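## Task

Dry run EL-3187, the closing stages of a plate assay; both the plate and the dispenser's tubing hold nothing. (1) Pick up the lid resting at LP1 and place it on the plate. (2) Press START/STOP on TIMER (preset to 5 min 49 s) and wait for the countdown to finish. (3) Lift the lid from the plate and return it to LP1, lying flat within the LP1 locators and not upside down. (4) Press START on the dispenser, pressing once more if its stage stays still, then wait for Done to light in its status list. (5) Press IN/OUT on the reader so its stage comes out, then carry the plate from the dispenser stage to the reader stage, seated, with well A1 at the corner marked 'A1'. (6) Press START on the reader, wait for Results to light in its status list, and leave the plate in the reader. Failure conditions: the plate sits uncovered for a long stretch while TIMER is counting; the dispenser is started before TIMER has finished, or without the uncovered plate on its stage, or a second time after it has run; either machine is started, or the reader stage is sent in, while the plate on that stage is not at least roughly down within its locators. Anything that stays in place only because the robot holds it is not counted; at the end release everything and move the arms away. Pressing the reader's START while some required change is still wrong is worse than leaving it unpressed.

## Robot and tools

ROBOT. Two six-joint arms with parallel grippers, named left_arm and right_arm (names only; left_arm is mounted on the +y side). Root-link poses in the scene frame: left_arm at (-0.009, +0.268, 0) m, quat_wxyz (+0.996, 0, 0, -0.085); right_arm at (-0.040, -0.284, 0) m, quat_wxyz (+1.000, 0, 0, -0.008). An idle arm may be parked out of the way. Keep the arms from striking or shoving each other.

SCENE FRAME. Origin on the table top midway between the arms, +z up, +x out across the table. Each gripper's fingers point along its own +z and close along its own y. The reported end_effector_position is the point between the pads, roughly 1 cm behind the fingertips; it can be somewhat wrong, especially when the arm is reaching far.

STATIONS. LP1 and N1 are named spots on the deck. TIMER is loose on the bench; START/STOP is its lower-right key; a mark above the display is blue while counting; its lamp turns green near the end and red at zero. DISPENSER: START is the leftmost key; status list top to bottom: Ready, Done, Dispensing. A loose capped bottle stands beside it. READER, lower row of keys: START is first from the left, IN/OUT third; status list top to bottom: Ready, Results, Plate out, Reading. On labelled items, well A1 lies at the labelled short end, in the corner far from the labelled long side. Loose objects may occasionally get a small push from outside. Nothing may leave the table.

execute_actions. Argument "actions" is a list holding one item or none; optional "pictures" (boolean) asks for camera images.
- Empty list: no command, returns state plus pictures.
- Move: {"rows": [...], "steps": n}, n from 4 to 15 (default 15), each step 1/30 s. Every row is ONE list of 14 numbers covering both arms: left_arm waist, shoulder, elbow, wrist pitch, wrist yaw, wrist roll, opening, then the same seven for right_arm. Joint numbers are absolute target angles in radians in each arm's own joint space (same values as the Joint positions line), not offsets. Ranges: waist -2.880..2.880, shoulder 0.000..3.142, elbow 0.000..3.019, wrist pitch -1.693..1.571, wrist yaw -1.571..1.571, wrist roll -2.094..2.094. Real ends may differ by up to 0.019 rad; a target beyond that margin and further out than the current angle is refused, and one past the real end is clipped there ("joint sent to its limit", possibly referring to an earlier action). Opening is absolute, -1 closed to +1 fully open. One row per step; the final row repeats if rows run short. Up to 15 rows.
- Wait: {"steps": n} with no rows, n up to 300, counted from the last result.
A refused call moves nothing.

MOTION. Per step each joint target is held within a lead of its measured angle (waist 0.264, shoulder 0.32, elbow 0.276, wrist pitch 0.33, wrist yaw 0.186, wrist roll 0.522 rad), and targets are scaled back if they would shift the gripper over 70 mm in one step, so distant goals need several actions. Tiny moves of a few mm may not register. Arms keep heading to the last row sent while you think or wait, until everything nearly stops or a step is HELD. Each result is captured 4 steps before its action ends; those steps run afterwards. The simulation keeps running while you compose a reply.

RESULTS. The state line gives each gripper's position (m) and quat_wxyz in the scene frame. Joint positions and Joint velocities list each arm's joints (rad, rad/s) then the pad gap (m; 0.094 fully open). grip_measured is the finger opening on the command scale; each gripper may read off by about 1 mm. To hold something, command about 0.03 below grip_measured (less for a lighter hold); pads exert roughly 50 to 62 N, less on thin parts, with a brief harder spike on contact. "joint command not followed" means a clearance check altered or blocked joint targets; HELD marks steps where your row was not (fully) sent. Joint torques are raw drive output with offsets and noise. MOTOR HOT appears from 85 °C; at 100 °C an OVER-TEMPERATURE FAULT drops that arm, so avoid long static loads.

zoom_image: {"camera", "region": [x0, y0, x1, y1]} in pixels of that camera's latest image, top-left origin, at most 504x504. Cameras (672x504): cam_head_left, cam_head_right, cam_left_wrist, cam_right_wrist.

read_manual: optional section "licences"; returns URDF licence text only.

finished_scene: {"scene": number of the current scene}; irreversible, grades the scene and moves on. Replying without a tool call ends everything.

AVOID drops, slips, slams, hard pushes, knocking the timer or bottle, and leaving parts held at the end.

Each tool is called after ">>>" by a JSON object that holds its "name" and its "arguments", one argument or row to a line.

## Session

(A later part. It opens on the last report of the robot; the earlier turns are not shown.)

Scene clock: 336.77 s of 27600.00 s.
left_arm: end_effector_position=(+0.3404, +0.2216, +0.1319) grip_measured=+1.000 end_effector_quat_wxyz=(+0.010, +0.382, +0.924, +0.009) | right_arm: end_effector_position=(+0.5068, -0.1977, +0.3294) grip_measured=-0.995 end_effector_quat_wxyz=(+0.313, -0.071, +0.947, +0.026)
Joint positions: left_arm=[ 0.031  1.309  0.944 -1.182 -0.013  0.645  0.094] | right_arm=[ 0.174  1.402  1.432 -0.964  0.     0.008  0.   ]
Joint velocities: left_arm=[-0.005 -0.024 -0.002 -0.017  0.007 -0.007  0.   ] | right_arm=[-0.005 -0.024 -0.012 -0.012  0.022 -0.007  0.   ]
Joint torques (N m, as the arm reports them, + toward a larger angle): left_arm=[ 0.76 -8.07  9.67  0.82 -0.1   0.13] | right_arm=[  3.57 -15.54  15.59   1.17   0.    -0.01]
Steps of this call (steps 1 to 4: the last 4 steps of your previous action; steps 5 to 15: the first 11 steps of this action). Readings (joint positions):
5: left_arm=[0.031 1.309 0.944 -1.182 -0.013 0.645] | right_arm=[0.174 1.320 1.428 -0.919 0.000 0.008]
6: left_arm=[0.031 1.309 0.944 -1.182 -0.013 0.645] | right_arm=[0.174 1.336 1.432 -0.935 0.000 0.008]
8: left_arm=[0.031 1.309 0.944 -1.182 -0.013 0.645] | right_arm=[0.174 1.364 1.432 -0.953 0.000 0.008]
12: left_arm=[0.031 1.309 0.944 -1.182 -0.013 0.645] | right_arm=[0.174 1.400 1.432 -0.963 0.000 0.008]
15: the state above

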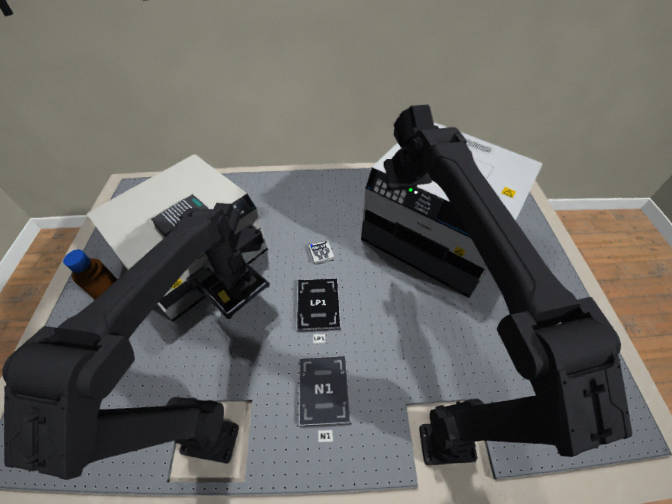

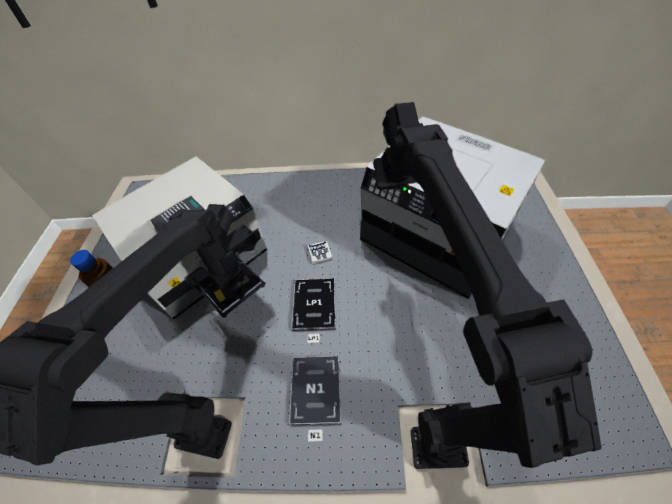

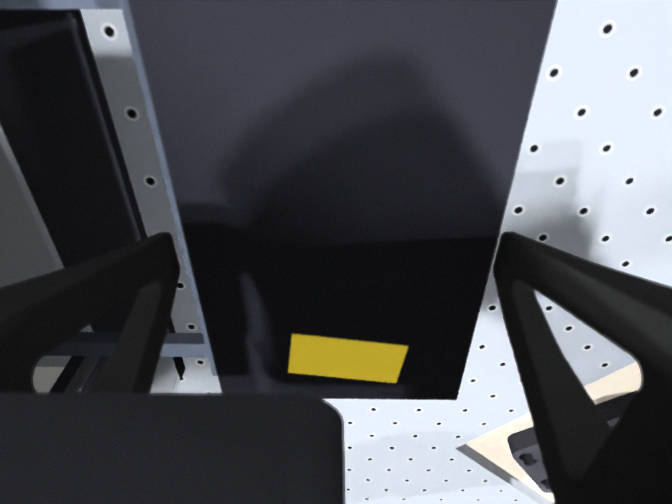

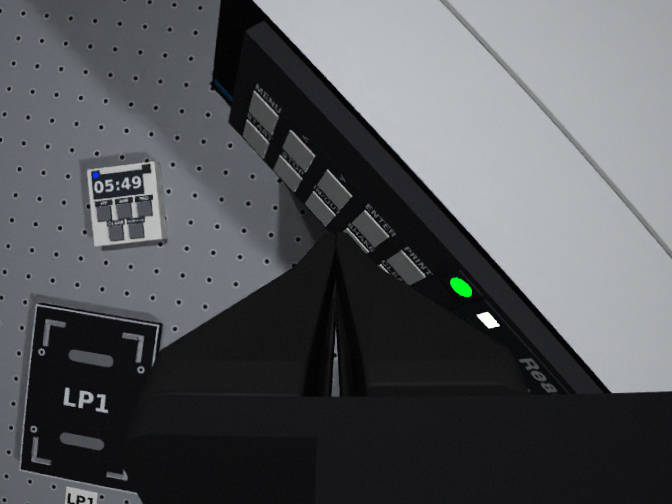

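>>> {"name": "execute_actions", "arguments": {
  "actions": [
    {"rows": [
[0.03,1.314,0.947,-1.167,-0.015,0.656,1.0, 0.19,1.40,1.46,-0.96,0,0,-1.0],
[0.03,1.314,0.947,-1.167,-0.015,0.656,1.0, 0.21,1.40,1.44,-0.95,0,0,-1.0],
[0.03,1.314,0.947,-1.167,-0.015,0.656,1.0, 0.235,1.398,1.425,-0.935,0,0,-1.0],
[0.03,1.314,0.947,-1.167,-0.015,0.656,1.0, 0.262,1.396,1.41,-0.91,0,0,-1.0],
[0.03,1.314,0.947,-1.167,-0.015,0.656,1.0, 0.29,1.393,1.39,-0.875,0,0,-1.0],
[0.03,1.314,0.947,-1.167,-0.015,0.656,1.0, 0.316,1.39,1.366,-0.83,0.01,0,-1.0],
[0.03,1.314,0.947,-1.167,-0.015,0.656,1.0, 0.34,1.387,1.34,-0.78,0.03,0,-1.0],
[0.03,1.314,0.947,-1.167,-0.015,0.656,1.0, 0.36,1.383,1.312,-0.727,0.055,0,-1.0],
[0.03,1.314,0.947,-1.167,-0.015,0.656,1.0, 0.375,1.38,1.283,-0.672,0.085,0,-1.0],
[0.03,1.314,0.947,-1.167,-0.015,0.656,1.0, 0.384,1.376,1.254,-0.616,0.117,0,-1.0],
[0.03,1.314,0.947,-1.167,-0.015,0.656,1.0, 0.389,1.373,1.225,-0.56,0.15,0,-1.0],
[0.03,1.314,0.947,-1.167,-0.015,0.656,1.0, 0.39,1.369,1.196,-0.504,0.183,0,-1.0],
[0.03,1.314,0.947,-1.167,-0.015,0.656,1.0, 0.39,1.366,1.167,-0.448,0.216,0,-1.0],
[0.03,1.314,0.947,-1.167,-0.015,0.656,1.0, 0.39,1.362,1.138,-0.393,0.249,0,-1.0],
[0.03,1.314,0.947,-1.167,-0.015,0.656,1.0, 0.39,1.359,1.11,-0.34,0.281,0,-1.0]
], "steps": 15}
  ]
}}

>>> {"name": "execute_actions", "arguments": {
  "actions": [
    {"rows": [
[0.03,1.314,0.947,-1.167,-0.015,0.656,1.0, 0.39,1.356,1.083,-0.29,0.312,0,-1.0],
[0.03,1.314,0.947,-1.167,-0.015,0.656,1.0, 0.39,1.353,1.058,-0.243,0.341,0,-1.0],
[0.03,1.314,0.947,-1.167,-0.015,0.656,1.0, 0.39,1.35,1.035,-0.20,0.367,0,-1.0],
[0.03,1.314,0.947,-1.167,-0.015,0.656,1.0, 0.39,1.348,1.015,-0.162,0.39,0,-1.0],
[0.03,1.314,0.947,-1.167,-0.015,0.656,1.0, 0.39,1.346,0.998,-0.13,0.41,0,-1.0],
[0.03,1.314,0.947,-1.167,-0.015,0.656,1.0, 0.39,1.345,0.985,-0.104,0.426,0,-1.0],
[0.03,1.314,0.947,-1.167,-0.015,0.656,1.0, 0.39,1.344,0.975,-0.085,0.438,0,-1.0],
[0.03,1.314,0.947,-1.167,-0.015,0.656,1.0, 0.39,1.343,0.968,-0.072,0.447,0,-1.0],
[0.03,1.314,0.947,-1.167,-0.015,0.656,1.0, 0.39,1.342,0.964,-0.063,0.452,0,-1.0],
[0.03,1.314,0.947,-1.167,-0.015,0.656,1.0, 0.39,1.342,0.962,-0.059,0.455,0,-1.0],
[0.03,1.314,0.947,-1.167,-0.015,0.656,1.0, 0.39,1.342,0.961,-0.058,0.455,0,-1.0]
], "steps": 15}
  ]
}}

>>> {"name": "execute_actions", "arguments": {
  "actions": [
    {"steps": 12}
  ],
  "pictures": true
}}

Scene clock: 339.00 s of 27600.00 s.
left_arm: end_effector_position=(+0.3404, +0.2216, +0.1319) grip_measured=+1.000 end_effector_quat_wxyz=(+0.010, +0.382, +0.924, +0.009) | right_arm: end_effector_position=(+0.5050, -0.0988, +0.3103) grip_measured=-0.995 end_effector_quat_wxyz=(+0.395, -0.140, +0.908, +0.019)
Joint positions: left_arm=[ 0.031  1.309  0.944 -1.182 -0.013  0.645  0.094] | right_arm=[ 0.38   1.384  1.291 -0.672  0.118  0.008  0.   ]
Joint velocities: left_arm=[-0.015 -0.015  0.022 -0.007 -0.007  0.066  0.   ] | right_arm=[ 0.718 -0.063 -0.847  1.516  0.696  0.022  0.   ]
Joint torques (N m, as the arm reports them, + toward a larger angle): left_arm=[ 0.52 -8.08  9.64  0.82 -0.11  0.14] | right_arm=[  0.01 -15.72  10.43   1.65   0.24   0.  ]
Steps of this call (steps 1 to 4: the last 4 steps of your previous action; steps 5 to 15: the robot went on to your last target; steps 16 to 56: nothing new was sent; steps 57 to 67: the first 11 steps of this action). Readings (joint positions):
57: left_arm=[0.031 1.309 0.944 -1.182 -0.013 0.645] | right_arm=[0.175 1.401 1.432 -0.964 0.000 0.008]
58: left_arm=[0.031 1.309 0.944 -1.182 -0.013 0.645] | right_arm=[0.177 1.401 1.432 -0.964 0.000 0.008]
60: left_arm=[0.031 1.309 0.944 -1.182 -0.013 0.645] | right_arm=[0.194 1.401 1.431 -0.951 0.000 0.008]
64: left_arm=[0.031 1.309 0.944 -1.182 -0.013 0.645] | right_arm=[0.292 1.392 1.375 -0.822 0.037 0.008]
67: the state above

Scene clock: 339.50 s of 27600.00 s.
left_arm: end_effector_position=(+0.3404, +0.2216, +0.1319) grip_measured=+1.000 end_effector_quat_wxyz=(+0.010, +0.382, +0.924, +0.009) | right_arm: end_effector_position=(+0.5144, -0.1484, +0.2632) grip_measured=-0.995 end_effector_quat_wxyz=(+0.532, -0.038, +0.841, -0.092)
Joint positions: left_arm=[ 0.031  1.309  0.944 -1.182 -0.013  0.645  0.094] | right_arm=[ 0.389  1.362  0.971 -0.091  0.45   0.008  0.   ]
Joint velocities: left_arm=[-0.005  0.005 -0.022  0.027 -0.037  0.037  0.   ] | right_arm=[-0.015 -0.054 -0.056  0.237  0.051 -0.022  0.   ]
Joint torques (N m, as the arm reports them, + toward a larger angle): left_arm=[ 0.68 -7.99  9.64  0.82 -0.12  0.12] | right_arm=[  3.17 -15.88  10.5    2.62   0.25   0.01]
Steps of this call (steps 1 to 4: the last 4 steps of your previous action; steps 5 to 15: the first 11 steps of this action). Readings (joint positions):
5: left_arm=[0.031 1.309 0.944 -1.182 -0.013 0.645] | right_arm=[0.419 1.380 1.138 -0.405 0.281 0.008]
6: left_arm=[0.031 1.309 0.944 -1.182 -0.013 0.645] | right_arm=[0.414 1.379 1.109 -0.355 0.312 0.008]
8: left_arm=[0.031 1.309 0.944 -1.182 -0.013 0.645] | right_arm=[0.401 1.377 1.057 -0.263 0.366 0.008]
12: left_arm=[0.031 1.309 0.944 -1.182 -0.013 0.645] | right_arm=[0.389 1.368 0.987 -0.133 0.435 0.008]
15: the state above

Scene clock: 339.90 s of 27600.00 s.
left_arm: end_effector_position=(+0.3404, +0.2216, +0.1319) grip_measured=+1.000 end_effector_quat_wxyz=(+0.010, +0.382, +0.924, +0.009) | right_arm: end_effector_position=(+0.5148, -0.1485, +0.2717) grip_measured=-0.995 end_effector_quat_wxyz=(+0.542, -0.034, +0.835, -0.089)
Joint positions: left_arm=[ 0.031  1.309  0.944 -1.182 -0.013  0.645  0.094] | right_arm=[ 0.389  1.352  0.97  -0.073  0.451  0.008  0.   ]
Joint velocities: left_arm=[-0.015 -0.005 -0.012  0.022 -0.066 -0.007  0.   ] | right_arm=[ 0.005  0.005 -0.002  0.002 -0.007  0.022 -0.   ]
Joint torques (N m, as the arm reports them, + toward a larger angle): left_arm=[ 0.72 -8.14  9.64  0.78 -0.11  0.14] | right_arm=[  3.25 -15.03  10.35   2.63   0.27   0.01]
Kept back: nothing.
Steps of this call (steps 1 to 4: the last 4 steps of your previous action; steps 5 to 12: the robot went on to your last target). Readings (joint positions):
1: left_arm=[0.031 1.309 0.944 -1.182 -0.013 0.645] | right_arm=[0.389 1.360 0.970 -0.085 0.451 0.008]
2: left_arm=[0.031 1.309 0.944 -1.182 -0.013 0.645] | right_arm=[0.389 1.359 0.970 -0.081 0.451 0.008]
4: left_arm=[0.031 1.309 0.944 -1.182 -0.013 0.645] | right_arm=[0.389 1.355 0.970 -0.076 0.451 0.008]
8: left_arm=[0.031 1.309 0.944 -1.182 -0.013 0.645] | right_arm=[0.389 1.352 0.970 -0.073 0.451 0.008]
12: the state above

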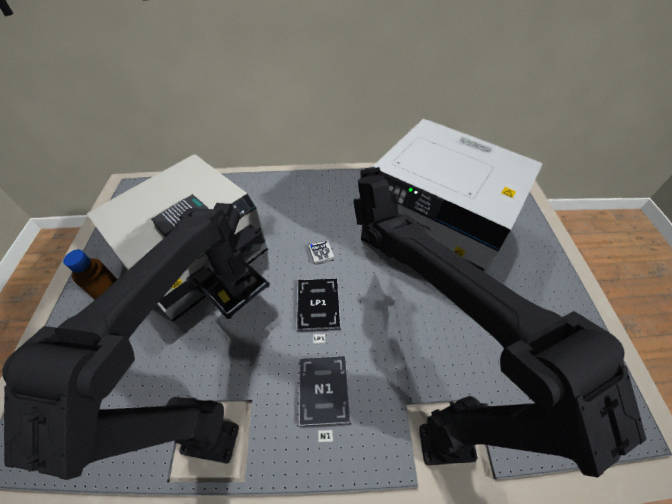

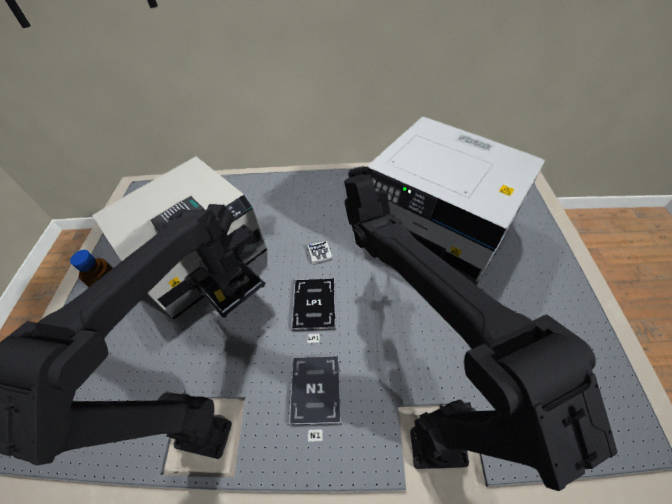

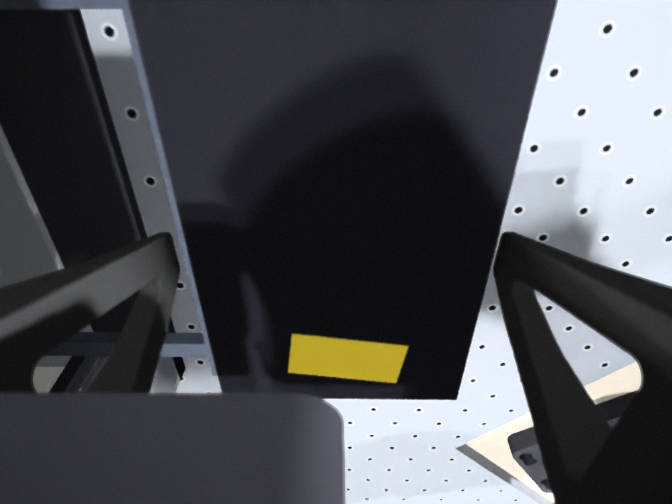

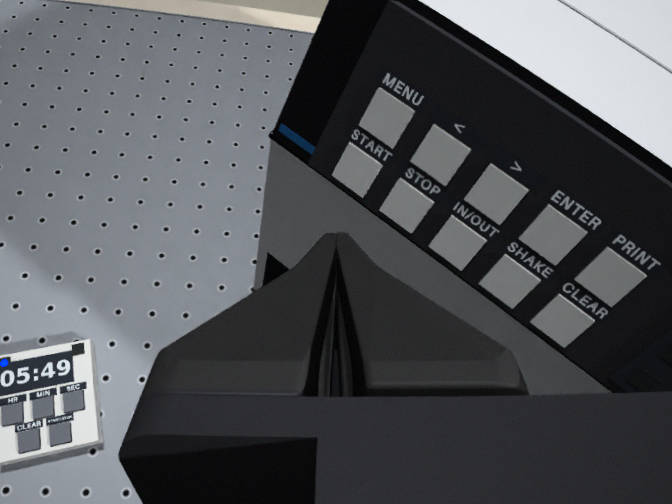

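>>> {"name": "execute_actions", "arguments": {
  "actions": []
}}

Scene clock: 340.77 s of 27600.00 s.
left_arm: end_effector_position=(+0.3404, +0.2216, +0.1319) grip_measured=+1.000 end_effector_quat_wxyz=(+0.010, +0.382, +0.924, +0.009) | right_arm: end_effector_position=(+0.5148, -0.1485, +0.2717) grip_measured=-0.995 end_effector_quat_wxyz=(+0.542, -0.034, +0.835, -0.089)
Joint positions: left_arm=[ 0.031  1.309  0.944 -1.182 -0.013  0.645  0.094] | right_arm=[ 0.389  1.352  0.97  -0.073  0.451  0.008  0.   ]
Joint velocities: left_arm=[-0.005 -0.005 -0.012 -0.002 -0.066  0.037  0.   ] | right_arm=[-0.005 -0.005  0.022  0.002 -0.007  0.037 -0.   ]
Joint torques (N m, as the arm reports them, + toward a larger angle): left_arm=[ 0.64 -7.88  9.62  0.8  -0.11  0.13] | right_arm=[  3.19 -14.92  10.34   2.63   0.27   0.01]
Kept back: nothing.
Steps of this call (steps 1 to 26: the robot went on to your last target). Readings (joint positions):
1: left_arm=[0.031 1.309 0.944 -1.182 -0.013 0.645] | right_arm=[0.389 1.352 0.970 -0.073 0.451 0.008]
2: left_arm=[0.031 1.309 0.944 -1.182 -0.013 0.645] | right_arm=[0.389 1.352 0.970 -0.073 0.451 0.008]
4: left_arm=[0.031 1.309 0.944 -1.182 -0.013 0.645] | right_arm=[0.389 1.352 0.970 -0.073 0.451 0.008]
8: left_arm=[0.031 1.309 0.944 -1.182 -0.013 0.645] | right_arm=[0.389 1.352 0.970 -0.073 0.451 0.008]
26: the state above

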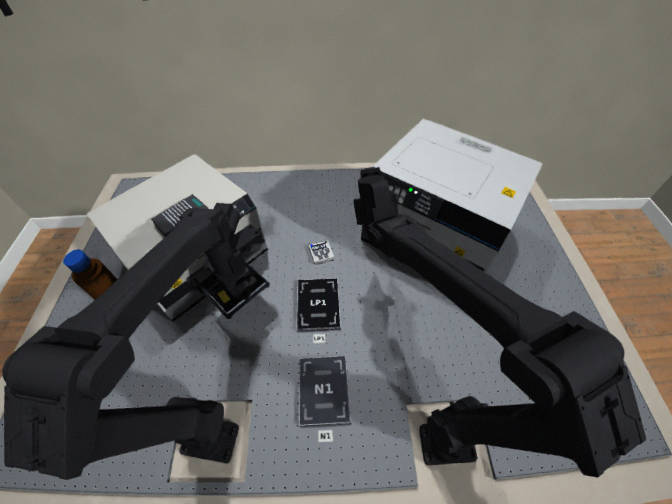

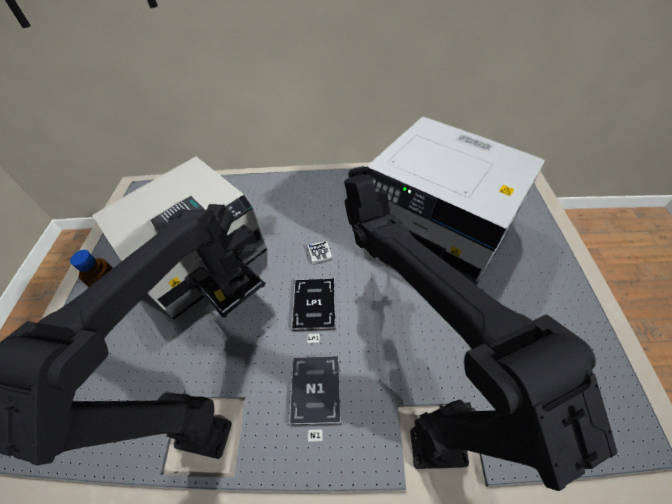

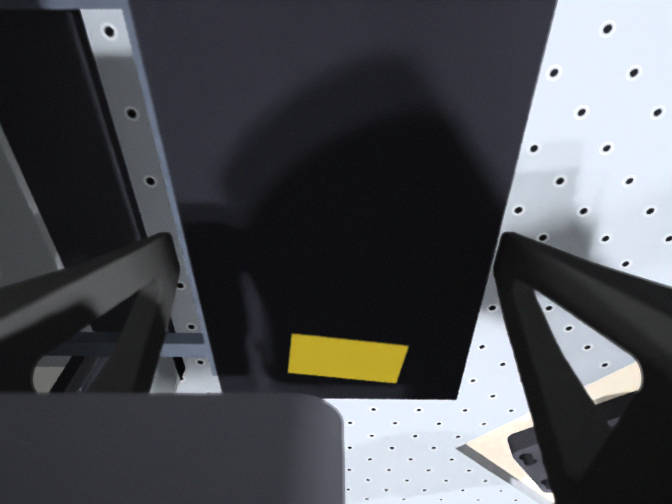

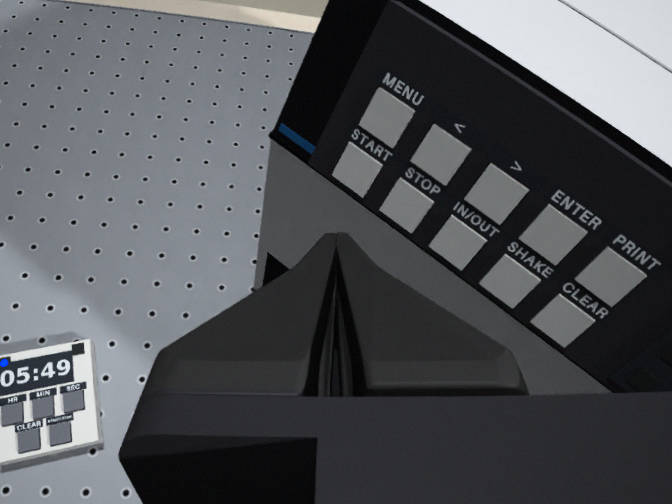

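>>> {"name": "execute_actions", "arguments": {
  "actions": [
    {"steps": 300}
  ]
}}

>>> {"name": "execute_actions", "arguments": {
  "actions": [
    {"steps": 300}
  ]
}}

>>> {"name": "execute_actions", "arguments": {
  "actions": [
    {"steps": 300}
  ]
}}

>>> {"name": "execute_actions", "arguments": {
  "actions": [
    {"steps": 300}
  ],
  "pictures": true
}}

Scene clock: 350.77 s of 27600.00 s.
left_arm: end_effector_position=(+0.3404, +0.2216, +0.1319) grip_measured=+1.000 end_effector_quat_wxyz=(+0.010, +0.382, +0.924, +0.009) | right_arm: end_effector_position=(+0.5148, -0.1485, +0.2717) grip_measured=-0.995 end_effector_quat_wxyz=(+0.542, -0.034, +0.835, -0.089)
Joint positions: left_arm=[ 0.031  1.309  0.944 -1.182 -0.013  0.645  0.094] | right_arm=[ 0.389  1.352  0.97  -0.073  0.451  0.008  0.   ]
Joint velocities: left_arm=[ 0.005 -0.024 -0.007  0.017 -0.037  0.051  0.   ] | right_arm=[-0.005 -0.015 -0.012 -0.002  0.081  0.051 -0.003]
Joint torques (N m, as the arm reports them, + toward a larger angle): left_arm=[ 0.74 -8.09  9.63  0.77 -0.12  0.13] | right_arm=[  3.21 -15.03  10.34   2.66   0.27   0.01]
Kept back: nothing.
Steps of this call (steps 1 to 15: the robot went on to your last target; steps 16 to 300: nothing new was sent). Readings (joint positions):
1: left_arm=[0.031 1.309 0.944 -1.182 -0.013 0.645] | right_arm=[0.389 1.352 0.970 -0.073 0.451 0.008]
2: left_arm=[0.031 1.309 0.944 -1.182 -0.013 0.645] | right_arm=[0.389 1.352 0.970 -0.073 0.451 0.008]
4: left_arm=[0.031 1.309 0.944 -1.182 -0.013 0.645] | right_arm=[0.389 1.352 0.970 -0.073 0.451 0.008]
8: left_arm=[0.031 1.309 0.944 -1.182 -0.013 0.645] | right_arm=[0.389 1.352 0.970 -0.073 0.451 0.008]
300: the state above
All arms were judged still, so your last target was given up. Only a new action makes them travel on or press farther. Fingers that are still opening or closing keep moving.

Scene clock: 360.77 s of 27600.00 s.
left_arm: end_effector_position=(+0.3404, +0.2216, +0.1319) grip_measured=+1.000 end_effector_quat_wxyz=(+0.010, +0.382, +0.924, +0.009) | right_arm: end_effector_position=(+0.5148, -0.1485, +0.2717) grip_measured=-0.995 end_effector_quat_wxyz=(+0.542, -0.034, +0.835, -0.089)
Joint positions: left_arm=[ 0.031  1.309  0.944 -1.182 -0.013  0.645  0.094] | right_arm=[ 0.389  1.352  0.97  -0.073  0.451  0.008  0.   ]
Joint velocities: left_arm=[-0.005  0.005 -0.012  0.012  0.081 -0.007  0.   ] | right_arm=[-0.015 -0.015 -0.007  0.002 -0.066 -0.066  0.001]
Joint torques (N m, as the arm reports them, + toward a larger angle): left_arm=[ 0.64 -8.07  9.67  0.82 -0.12  0.12] | right_arm=[  3.27 -14.95  10.33   2.65   0.27   0.  ]
Kept back: nothing.
Steps of this call (steps 1 to 300: nothing new was sent). Readings (joint positions):
1: left_arm=[0.031 1.309 0.944 -1.182 -0.013 0.645] | right_arm=[0.389 1.352 0.970 -0.073 0.451 0.008]
2: left_arm=[0.031 1.309 0.944 -1.182 -0.013 0.645] | right_arm=[0.389 1.352 0.970 -0.073 0.451 0.008]
4: left_arm=[0.031 1.309 0.944 -1.182 -0.013 0.645] | right_arm=[0.389 1.352 0.970 -0.073 0.451 0.008]
8: left_arm=[0.031 1.309 0.944 -1.182 -0.013 0.645] | right_arm=[0.389 1.352 0.970 -0.073 0.451 0.008]
300: the state above

Scene clock: 370.77 s of 27600.00 s.
left_arm: end_effector_position=(+0.3404, +0.2216, +0.1319) grip_measured=+1.000 end_effector_quat_wxyz=(+0.010, +0.382, +0.924, +0.009) | right_arm: end_effector_position=(+0.5148, -0.1485, +0.2717) grip_measured=-0.995 end_effector_quat_wxyz=(+0.542, -0.034, +0.835, -0.089)
Joint positions: left_arm=[ 0.031  1.309  0.944 -1.182 -0.013  0.645  0.094] | right_arm=[ 0.389  1.352  0.97  -0.073  0.451  0.008  0.   ]
Joint velocities: left_arm=[ 0.005  0.005  0.007 -0.017  0.095  0.037  0.   ] | right_arm=[-0.005 -0.005 -0.032  0.012 -0.081  0.022 -0.001]
Joint torques (N m, as the arm reports them, + toward a larger angle): left_arm=[ 0.7  -7.96  9.62  0.79 -0.12  0.14] | right_arm=[  3.23 -14.98  10.33   2.65   0.26   0.01]
Kept back: nothing.
Steps of this call (steps 1 to 300: nothing new was sent). Readings (joint positions):
1: left_arm=[0.031 1.309 0.944 -1.182 -0.013 0.645] | right_arm=[0.389 1.352 0.970 -0.073 0.451 0.008]
2: left_arm=[0.031 1.309 0.944 -1.182 -0.013 0.645] | right_arm=[0.389 1.352 0.970 -0.073 0.451 0.008]
4: left_arm=[0.031 1.309 0.944 -1.182 -0.013 0.645] | right_arm=[0.389 1.352 0.970 -0.073 0.451 0.008]
8: left_arm=[0.031 1.309 0.944 -1.182 -0.013 0.645] | right_arm=[0.389 1.352 0.970 -0.073 0.451 0.008]
300: the state above

Scene clock: 380.77 s of 27600.00 s.
left_arm: end_effector_position=(+0.3404, +0.2216, +0.1319) grip_measured=+1.000 end_effector_quat_wxyz=(+0.010, +0.382, +0.924, +0.009) | right_arm: end_effector_position=(+0.5148, -0.1485, +0.2717) grip_measured=-0.995 end_effector_quat_wxyz=(+0.542, -0.034, +0.835, -0.089)
Joint positions: left_arm=[ 0.031  1.309  0.944 -1.182 -0.013  0.645  0.094] | right_arm=[ 0.389  1.352  0.97  -0.073  0.451  0.008  0.   ]
Joint velocities: left_arm=[ 0.005 -0.005 -0.027  0.002 -0.037 -0.007  0.   ] | right_arm=[-0.005 -0.015  0.002  0.002  0.037 -0.037 -0.   ]
Joint torques (N m, as the arm reports them, + toward a larger angle): left_arm=[ 0.74 -8.05  9.66  0.85 -0.12  0.13] | right_arm=[  3.21 -14.94  10.37   2.65   0.27   0.01]
Kept back: nothing.
Steps of this call (steps 1 to 300: nothing new was sent). Readings (joint positions):
1: left_arm=[0.031 1.309 0.944 -1.182 -0.013 0.645] | right_arm=[0.389 1.352 0.970 -0.073 0.451 0.008]
2: left_arm=[0.031 1.309 0.944 -1.182 -0.013 0.645] | right_arm=[0.389 1.352 0.970 -0.073 0.451 0.008]
4: left_arm=[0.031 1.309 0.944 -1.182 -0.013 0.645] | right_arm=[0.389 1.352 0.970 -0.073 0.451 0.008]
8: left_arm=[0.031 1.309 0.944 -1.182 -0.013 0.645] | right_arm=[0.389 1.352 0.970 -0.073 0.451 0.008]
300: the state above

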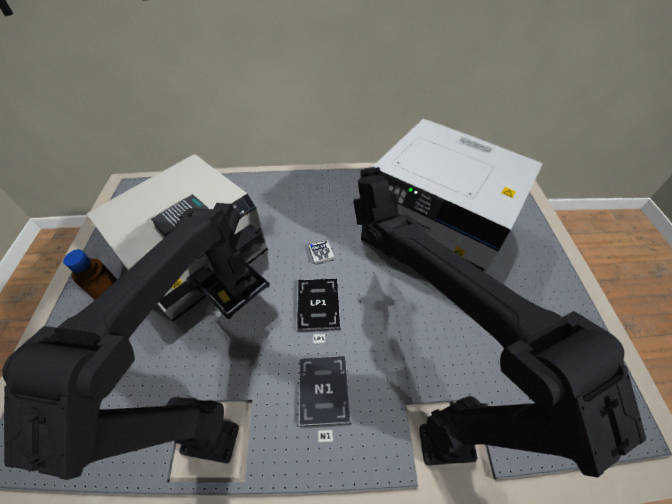

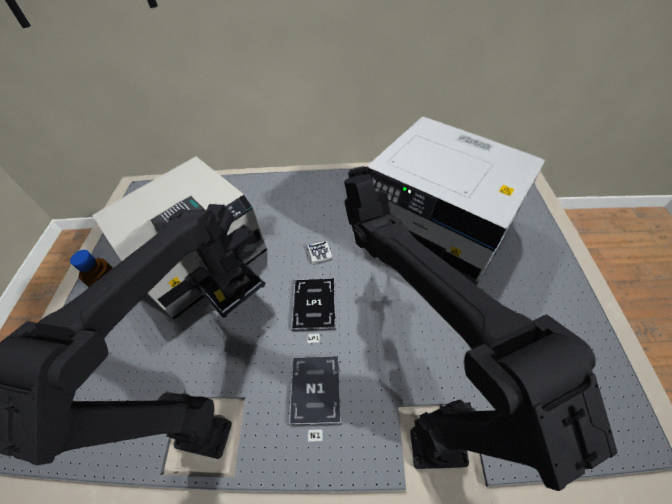

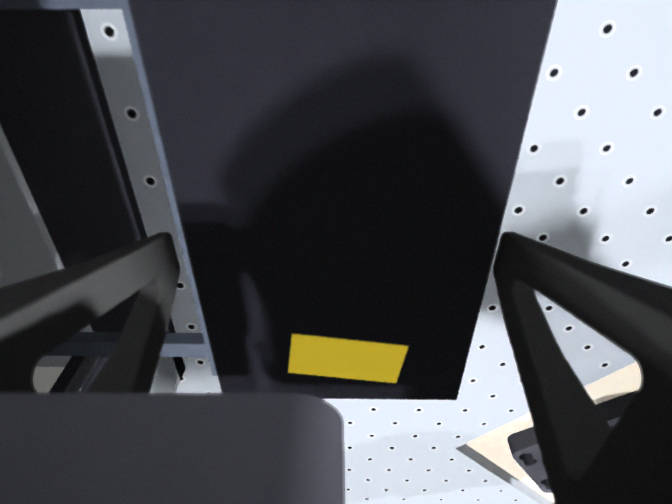

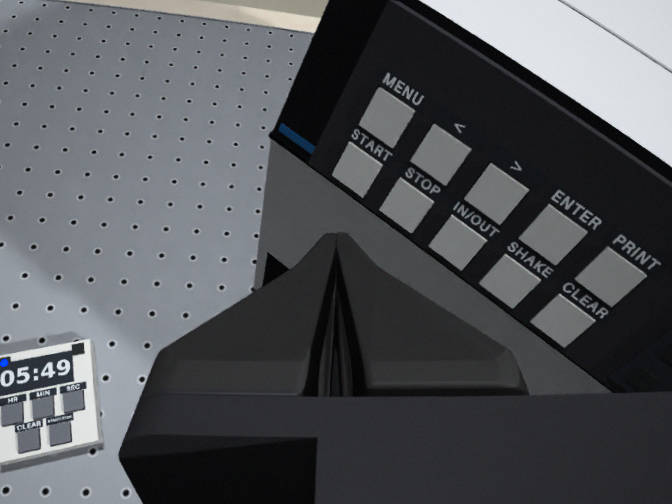

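>>> {"name": "execute_actions", "arguments": {
  "actions": [
    {"steps": 300}
  ],
  "pictures": true
}}

Scene clock: 390.77 s of 27600.00 s.
left_arm: end_effector_position=(+0.3404, +0.2216, +0.1319) grip_measured=+1.000 end_effector_quat_wxyz=(+0.010, +0.382, +0.924, +0.009) | right_arm: end_effector_position=(+0.5148, -0.1485, +0.2717) grip_measured=-0.995 end_effector_quat_wxyz=(+0.542, -0.034, +0.835, -0.089)
Joint positions: left_arm=[ 0.031  1.309  0.944 -1.182 -0.013  0.645  0.094] | right_arm=[ 0.389  1.352  0.97  -0.073  0.451  0.008  0.   ]
Joint velocities: left_arm=[ 0.005 -0.005  0.007  0.007  0.051  0.066  0.   ] | right_arm=[ 0.005  0.005 -0.002 -0.002 -0.022  0.007 -0.   ]
Joint torques (N m, as the arm reports them, + toward a larger angle): left_arm=[ 0.68 -8.07  9.63  0.8  -0.11  0.13] | right_arm=[  3.17 -15.01  10.36   2.63   0.27   0.  ]
Kept back: nothing.
Steps of this call (steps 1 to 300: nothing new was sent). Readings (joint positions):
1: left_arm=[0.031 1.309 0.944 -1.182 -0.013 0.645] | right_arm=[0.389 1.352 0.970 -0.073 0.451 0.008]
2: left_arm=[0.031 1.309 0.944 -1.182 -0.013 0.645] | right_arm=[0.389 1.352 0.970 -0.073 0.451 0.008]
4: left_arm=[0.031 1.309 0.944 -1.182 -0.013 0.645] | right_arm=[0.389 1.352 0.970 -0.073 0.451 0.008]
8: left_arm=[0.031 1.309 0.944 -1.182 -0.013 0.645] | right_arm=[0.389 1.352 0.970 -0.073 0.451 0.008]
300: the state above

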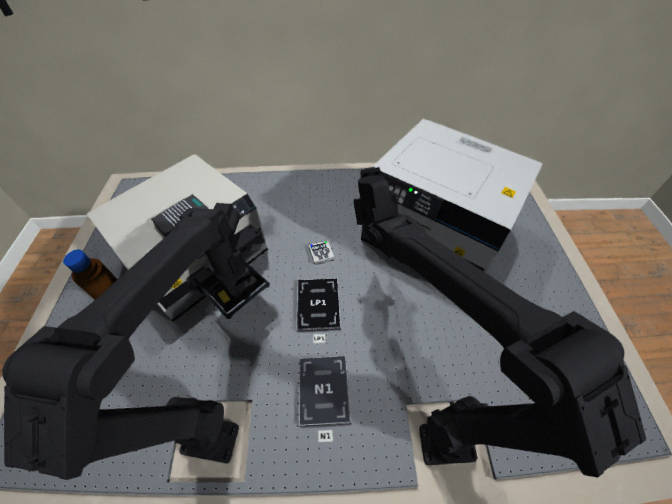

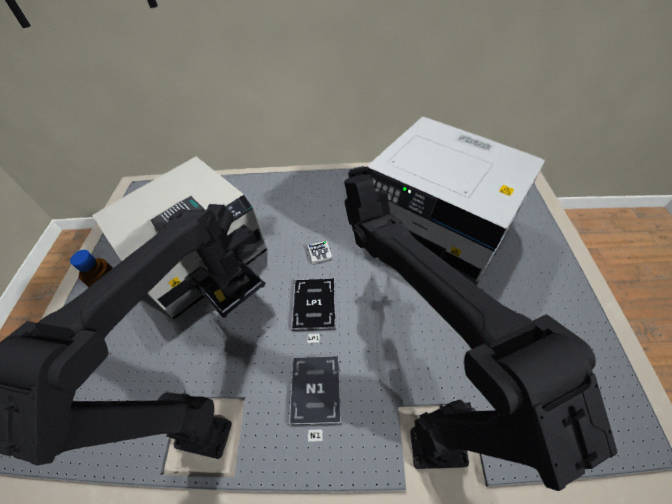

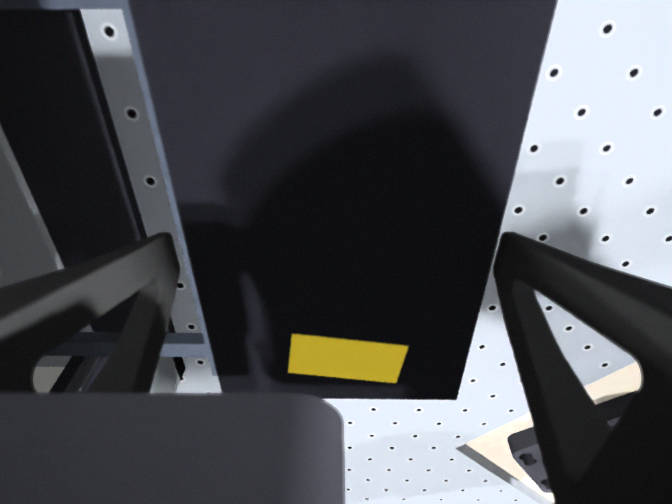

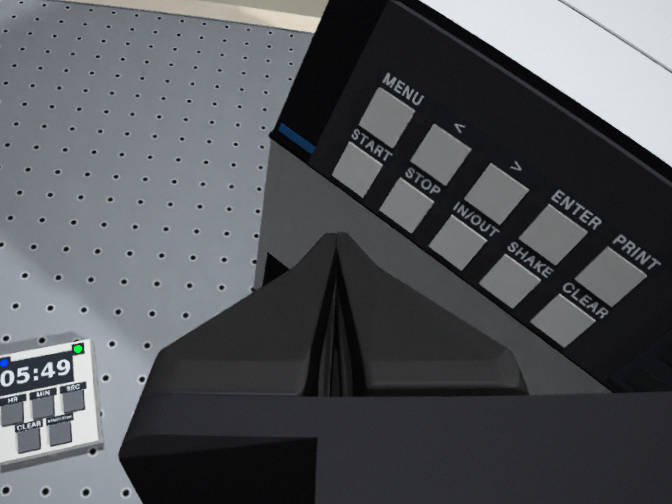

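>>> {"name": "execute_actions", "arguments": {
  "actions": [
    {"steps": 255}
  ],
  "pictures": true
}}

Scene clock: 399.27 s of 27600.00 s.
left_arm: end_effector_position=(+0.3404, +0.2216, +0.1319) grip_measured=+1.000 end_effector_quat_wxyz=(+0.010, +0.382, +0.924, +0.009) | right_arm: end_effector_position=(+0.5148, -0.1485, +0.2717) grip_measured=-0.995 end_effector_quat_wxyz=(+0.542, -0.034, +0.835, -0.089)
Joint positions: left_arm=[ 0.031  1.309  0.944 -1.182 -0.013  0.645  0.094] | right_arm=[ 0.389  1.352  0.97  -0.073  0.451  0.008  0.   ]
Joint velocities: left_arm=[-0.005 -0.005 -0.012 -0.002 -0.066  0.022  0.   ] | right_arm=[ 0.005 -0.005  0.007 -0.017 -0.051 -0.051 -0.   ]
Joint torques (N m, as the arm reports them, + toward a larger angle): left_arm=[ 0.57 -8.09  9.67  0.85 -0.11  0.13] | right_arm=[  3.1  -14.91  10.35   2.65   0.27   0.01]
Kept back: nothing.
Steps of this call (steps 1 to 255: nothing new was sent). Readings (joint positions):
1: left_arm=[0.031 1.309 0.944 -1.182 -0.013 0.645] | right_arm=[0.389 1.352 0.970 -0.073 0.451 0.008]
2: left_arm=[0.031 1.309 0.944 -1.182 -0.013 0.645] | right_arm=[0.389 1.352 0.970 -0.073 0.451 0.008]
4: left_arm=[0.031 1.309 0.944 -1.182 -0.013 0.645] | right_arm=[0.389 1.352 0.970 -0.073 0.451 0.008]
8: left_arm=[0.031 1.309 0.944 -1.182 -0.013 0.645] | right_arm=[0.389 1.352 0.970 -0.073 0.451 0.008]
255: the state above

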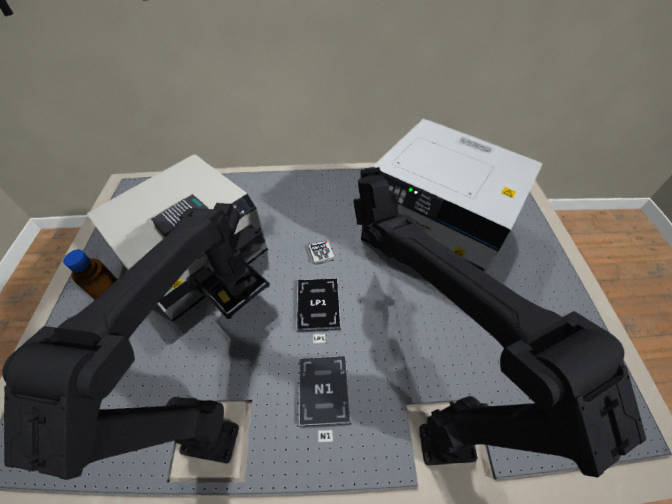

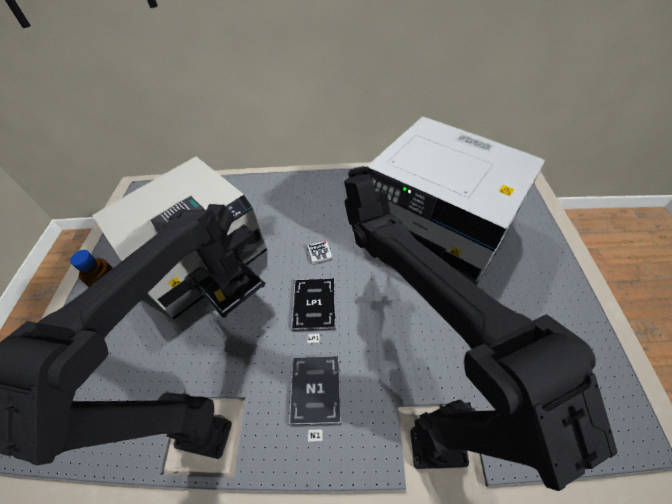

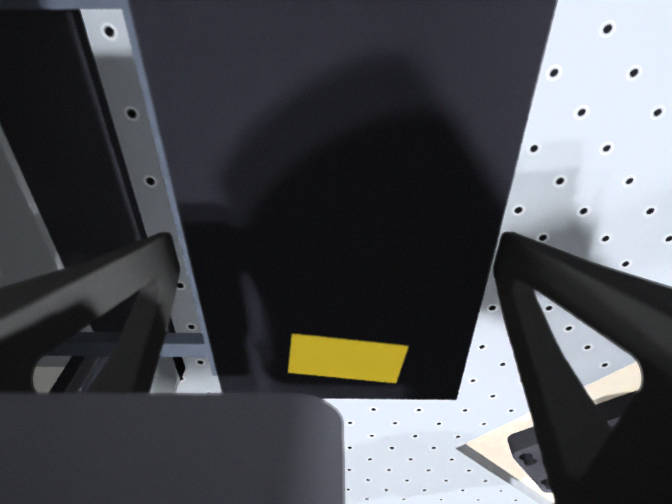

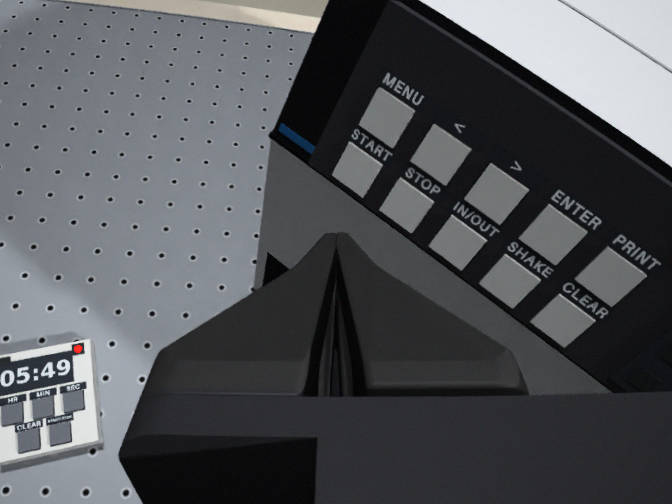

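>>> {"name": "execute_actions", "arguments": {
  "actions": [
    {"rows": [[0.03,1.314,0.947,-1.167,-0.015,0.656,0.95,0.39,1.342,0.961,-0.058,0.455,0,-1.0],[0.03,1.314,0.947,-1.167,-0.015,0.656,0.91,0.39,1.342,0.961,-0.058,0.455,0,-1.0],[0.03,1.314,0.947,-1.167,-0.015,0.656,0.88,0.39,1.342,0.961,-0.058,0.455,0,-1.0],[0.03,1.314,0.947,-1.167,-0.015,0.656,0.855,0.39,1.342,0.961,-0.058,0.455,0,-1.0],[0.03,1.314,0.947,-1.167,-0.015,0.656,0.835,0.39,1.342,0.961,-0.058,0.455,0,-1.0],[0.03,1.314,0.947,-1.167,-0.015,0.656,0.82,0.39,1.342,0.961,-0.058,0.455,0,-1.0],[0.03,1.314,0.947,-1.167,-0.015,0.656,0.808,0.39,1.342,0.961,-0.058,0.455,0,-1.0],[0.03,1.314,0.947,-1.167,-0.015,0.656,0.797,0.39,1.342,0.961,-0.058,0.455,0,-1.0],[0.03,1.314,0.947,-1.167,-0.015,0.656,0.787,0.39,1.342,0.961,-0.058,0.455,0,-1.0],[0.03,1.314,0.947,-1.167,-0.015,0.656,0.778,0.39,1.342,0.961,-0.058,0.455,0,-1.0],[0.03,1.314,0.947,-1.167,-0.015,0.656,0.77,0.39,1.342,0.961,-0.058,0.455,0,-1.0],[0.03,1.314,0.947,-1.167,-0.015,0.656,0.762,0.39,1.342,0.961,-0.058,0.455,0,-1.0]], "steps": 15}
  ]
}}

Scene clock: 402.30 s of 27600.00 s.
left_arm: end_effector_position=(+0.3404, +0.2216, +0.1319) grip_measured=+0.790 end_effector_quat_wxyz=(+0.010, +0.382, +0.924, +0.009) | right_arm: end_effector_position=(+0.5148, -0.1485, +0.2717) grip_measured=-0.995 end_effector_quat_wxyz=(+0.542, -0.034, +0.835, -0.089)
Joint positions: left_arm=[ 0.031  1.309  0.944 -1.182 -0.013  0.645  0.084] | right_arm=[ 0.389  1.352  0.97  -0.073  0.451  0.008  0.   ]
Joint velocities: left_arm=[ 0.005 -0.015  0.007 -0.017  0.007 -0.007 -0.003] | right_arm=[-0.024 -0.005 -0.007 -0.012  0.037 -0.037 -0.   ]
Joint torques (N m, as the arm reports them, + toward a larger angle): left_arm=[ 0.69 -8.24  9.71  0.82 -0.12  0.13] | right_arm=[  3.22 -14.91  10.34   2.68   0.27   0.01]
Steps of this call (steps 1 to 80: nothing new was sent; steps 81 to 91: the first 11 steps of this action). Readings (joint positions):
81: left_arm=[0.031 1.309 0.944 -1.182 -0.013 0.645] | right_arm=[0.389 1.352 0.970 -0.073 0.451 0.008]
82: left_arm=[0.031 1.309 0.944 -1.182 -0.013 0.645] | right_arm=[0.389 1.352 0.970 -0.073 0.451 0.008]
84: left_arm=[0.031 1.309 0.944 -1.182 -0.013 0.645] | right_arm=[0.389 1.352 0.970 -0.073 0.451 0.008]
88: left_arm=[0.031 1.309 0.944 -1.182 -0.013 0.645] | right_arm=[0.389 1.352 0.970 -0.073 0.451 0.008]
91: the state above

>>> {"name": "execute_actions", "arguments": {
  "actions": [
    {"rows": [[0.03,1.308,0.958,-1.174,-0.015,0.656,0.762,0.39,1.342,0.961,-0.058,0.455,0,-1.0],[0.03,1.302,0.969,-1.181,-0.015,0.656,0.762,0.39,1.342,0.961,-0.058,0.455,0,-1.0],[0.03,1.297,0.979,-1.187,-0.015,0.656,0.762,0.39,1.342,0.961,-0.058,0.455,0,-1.0],[0.03,1.292,0.988,-1.193,-0.015,0.656,0.762,0.39,1.342,0.961,-0.058,0.455,0,-1.0],[0.03,1.288,0.993,-1.198,-0.015,0.656,0.762,0.39,1.342,0.961,-0.058,0.455,0,-1.0],[0.03,1.285,0.997,-1.203,-0.015,0.656,0.762,0.39,1.342,0.961,-0.058,0.455,0,-1.0],[0.03,1.282,1.001,-1.209,-0.015,0.656,0.762,0.39,1.342,0.961,-0.058,0.455,0,-1.0],[0.03,1.279,1.006,-1.216,-0.015,0.656,0.762,0.39,1.342,0.961,-0.058,0.455,0,-1.0],[0.03,1.276,1.011,-1.223,-0.015,0.656,0.762,0.39,1.342,0.961,-0.058,0.455,0,-1.0],[0.03,1.273,1.016,-1.230,-0.015,0.656,0.762,0.39,1.342,0.961,-0.058,0.455,0,-1.0],[0.03,1.270,1.022,-1.238,-0.015,0.656,0.762,0.39,1.342,0.961,-0.058,0.455,0,-1.0],[0.03,1.268,1.028,-1.246,-0.015,0.656,0.762,0.39,1.342,0.961,-0.058,0.455,0,-1.0],[0.03,1.266,1.034,-1.254,-0.015,0.656,0.762,0.39,1.342,0.961,-0.058,0.455,0,-1.0],[0.03,1.264,1.040,-1.263,-0.015,0.656,0.762,0.39,1.342,0.961,-0.058,0.455,0,-1.0],[0.03,1.262,1.046,-1.272,-0.015,0.656,0.762,0.39,1.342,0.961,-0.058,0.455,0,-1.0]], "steps": 15}
  ]
}}

>>> {"name": "execute_actions", "arguments": {
  "actions": [
    {"rows": [[0.03,1.259,1.052,-1.281,-0.015,0.656,0.762,0.39,1.342,0.961,-0.058,0.455,0,-1.0],[0.03,1.256,1.059,-1.291,-0.015,0.656,0.762,0.39,1.342,0.961,-0.058,0.455,0,-1.0],[0.03,1.253,1.066,-1.301,-0.015,0.656,0.762,0.39,1.342,0.961,-0.058,0.455,0,-1.0],[0.03,1.250,1.074,-1.312,-0.015,0.656,0.762,0.39,1.342,0.961,-0.058,0.455,0,-1.0],[0.03,1.247,1.082,-1.323,-0.015,0.656,0.762,0.39,1.342,0.961,-0.058,0.455,0,-1.0],[0.03,1.244,1.090,-1.334,-0.015,0.656,0.762,0.39,1.342,0.961,-0.058,0.455,0,-1.0],[0.03,1.241,1.098,-1.345,-0.015,0.656,0.762,0.39,1.342,0.961,-0.058,0.455,0,-1.0],[0.03,1.238,1.105,-1.355,-0.015,0.656,0.762,0.39,1.342,0.961,-0.058,0.455,0,-1.0],[0.03,1.235,1.111,-1.364,-0.015,0.656,0.762,0.39,1.342,0.961,-0.058,0.455,0,-1.0],[0.03,1.232,1.116,-1.372,-0.015,0.656,0.762,0.39,1.342,0.961,-0.058,0.455,0,-1.0],[0.03,1.230,1.120,-1.378,-0.015,0.656,0.762,0.39,1.342,0.961,-0.058,0.455,0,-1.0],[0.03,1.229,1.122,-1.381,-0.015,0.656,0.762,0.39,1.342,0.961,-0.058,0.455,0,-1.0]], "steps": 15}
  ],
  "pictures": true
}}

Scene clock: 403.73 s of 27600.00 s.
left_arm: end_effector_position=(+0.3379, +0.2220, +0.1371) grip_measured=+0.789 end_effector_quat_wxyz=(+0.005, +0.382, +0.924, +0.008) | right_arm: end_effector_position=(+0.5148, -0.1485, +0.2717) grip_measured=-0.995 end_effector_quat_wxyz=(+0.542, -0.034, +0.835, -0.089)
Joint positions: left_arm=[ 0.031  1.304  0.954 -1.207 -0.014  0.645  0.084] | right_arm=[ 0.389  1.352  0.97  -0.073  0.451  0.008  0.   ]
Joint velocities: left_arm=[-0.005 -0.054  0.125 -0.227  0.022 -0.007 -0.   ] | right_arm=[-0.015 -0.005 -0.022  0.017  0.051 -0.081  0.001]
Joint torques (N m, as the arm reports them, + toward a larger angle): left_arm=[  0.96 -11.51  14.73  -0.31  -0.09   0.13] | right_arm=[  3.18 -14.94  10.34   2.66   0.27   0.  ]
Steps of this call (steps 1 to 4: the last 4 steps of your previous action; steps 5 to 15: the robot went on to your last target; steps 16 to 32: nothing new was sent; steps 33 to 43: the first 11 steps of this action). Readings (joint positions):
33: left_arm=[0.031 1.309 0.944 -1.182 -0.013 0.645] | right_arm=[0.389 1.352 0.970 -0.073 0.451 0.008]
34: left_arm=[0.031 1.309 0.944 -1.182 -0.013 0.645] | right_arm=[0.389 1.352 0.970 -0.073 0.451 0.008]
36: left_arm=[0.031 1.309 0.944 -1.182 -0.013 0.645] | right_arm=[0.389 1.352 0.970 -0.073 0.451 0.008]
40: left_arm=[0.031 1.307 0.945 -1.191 -0.014 0.645] | right_arm=[0.389 1.352 0.970 -0.073 0.451 0.008]
43: the state above

Scene clock: 404.23 s of 27600.00 s.
left_arm: end_effector_position=(+0.3357, +0.2223, +0.1895) grip_measured=+0.789 end_effector_quat_wxyz=(+0.007, +0.382, +0.924, +0.009) | right_arm: end_effector_position=(+0.5148, -0.1485, +0.2717) grip_measured=-0.995 end_effector_quat_wxyz=(+0.542, -0.034, +0.835, -0.089)
Joint positions: left_arm=[ 0.031  1.254  1.053 -1.351 -0.014  0.645  0.084] | right_arm=[ 0.389  1.352  0.97  -0.073  0.451  0.008  0.   ]
Joint velocities: left_arm=[-0.005 -0.103  0.164 -0.237 -0.037  0.022  0.002] | right_arm=[ 0.005 -0.015 -0.017 -0.002 -0.022 -0.022 -0.   ]
Joint torques (N m, as the arm reports them, + toward a larger angle): left_arm=[ 0.8  -9.85 14.83 -0.13 -0.11  0.13] | right_arm=[  3.16 -14.88  10.34   2.66   0.27   0.01]
Steps of this call (steps 1 to 4: the last 4 steps of your previous action; steps 5 to 15: the first 11 steps of this action). Readings (joint positions):
5: left_arm=[0.031 1.287 0.981 -1.252 -0.014 0.645] | right_arm=[0.389 1.352 0.970 -0.073 0.451 0.008]
6: left_arm=[0.031 1.283 0.988 -1.261 -0.014 0.645] | right_arm=[0.389 1.352 0.970 -0.073 0.451 0.008]
8: left_arm=[0.031 1.277 1.002 -1.281 -0.014 0.645] | right_arm=[0.389 1.352 0.970 -0.073 0.451 0.008]
12: left_arm=[0.031 1.264 1.032 -1.323 -0.014 0.645] | right_arm=[0.389 1.352 0.970 -0.073 0.451 0.008]
15: the state above

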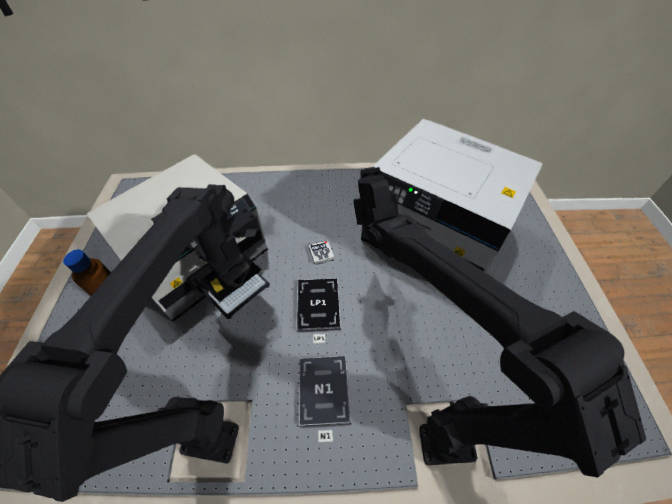

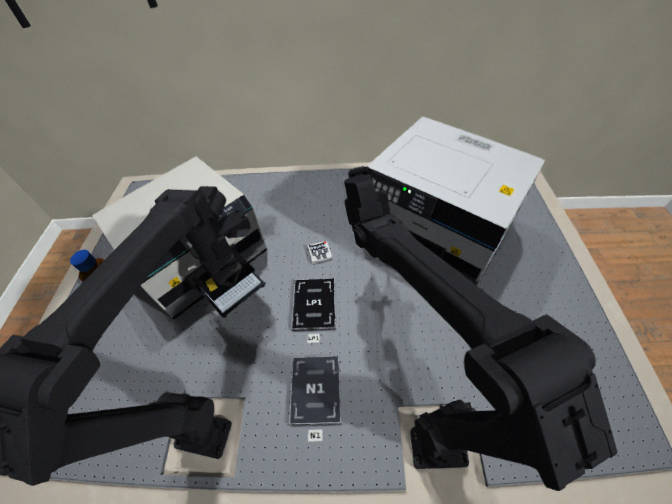

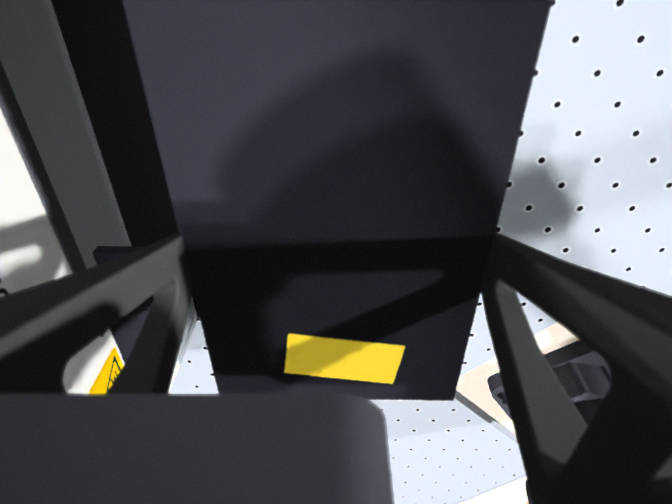

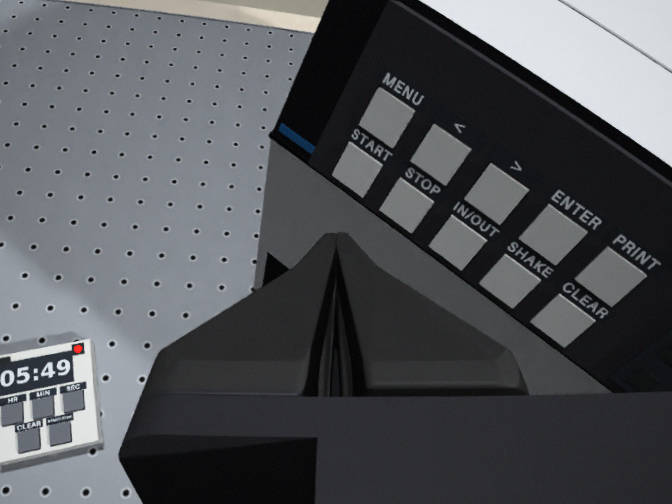

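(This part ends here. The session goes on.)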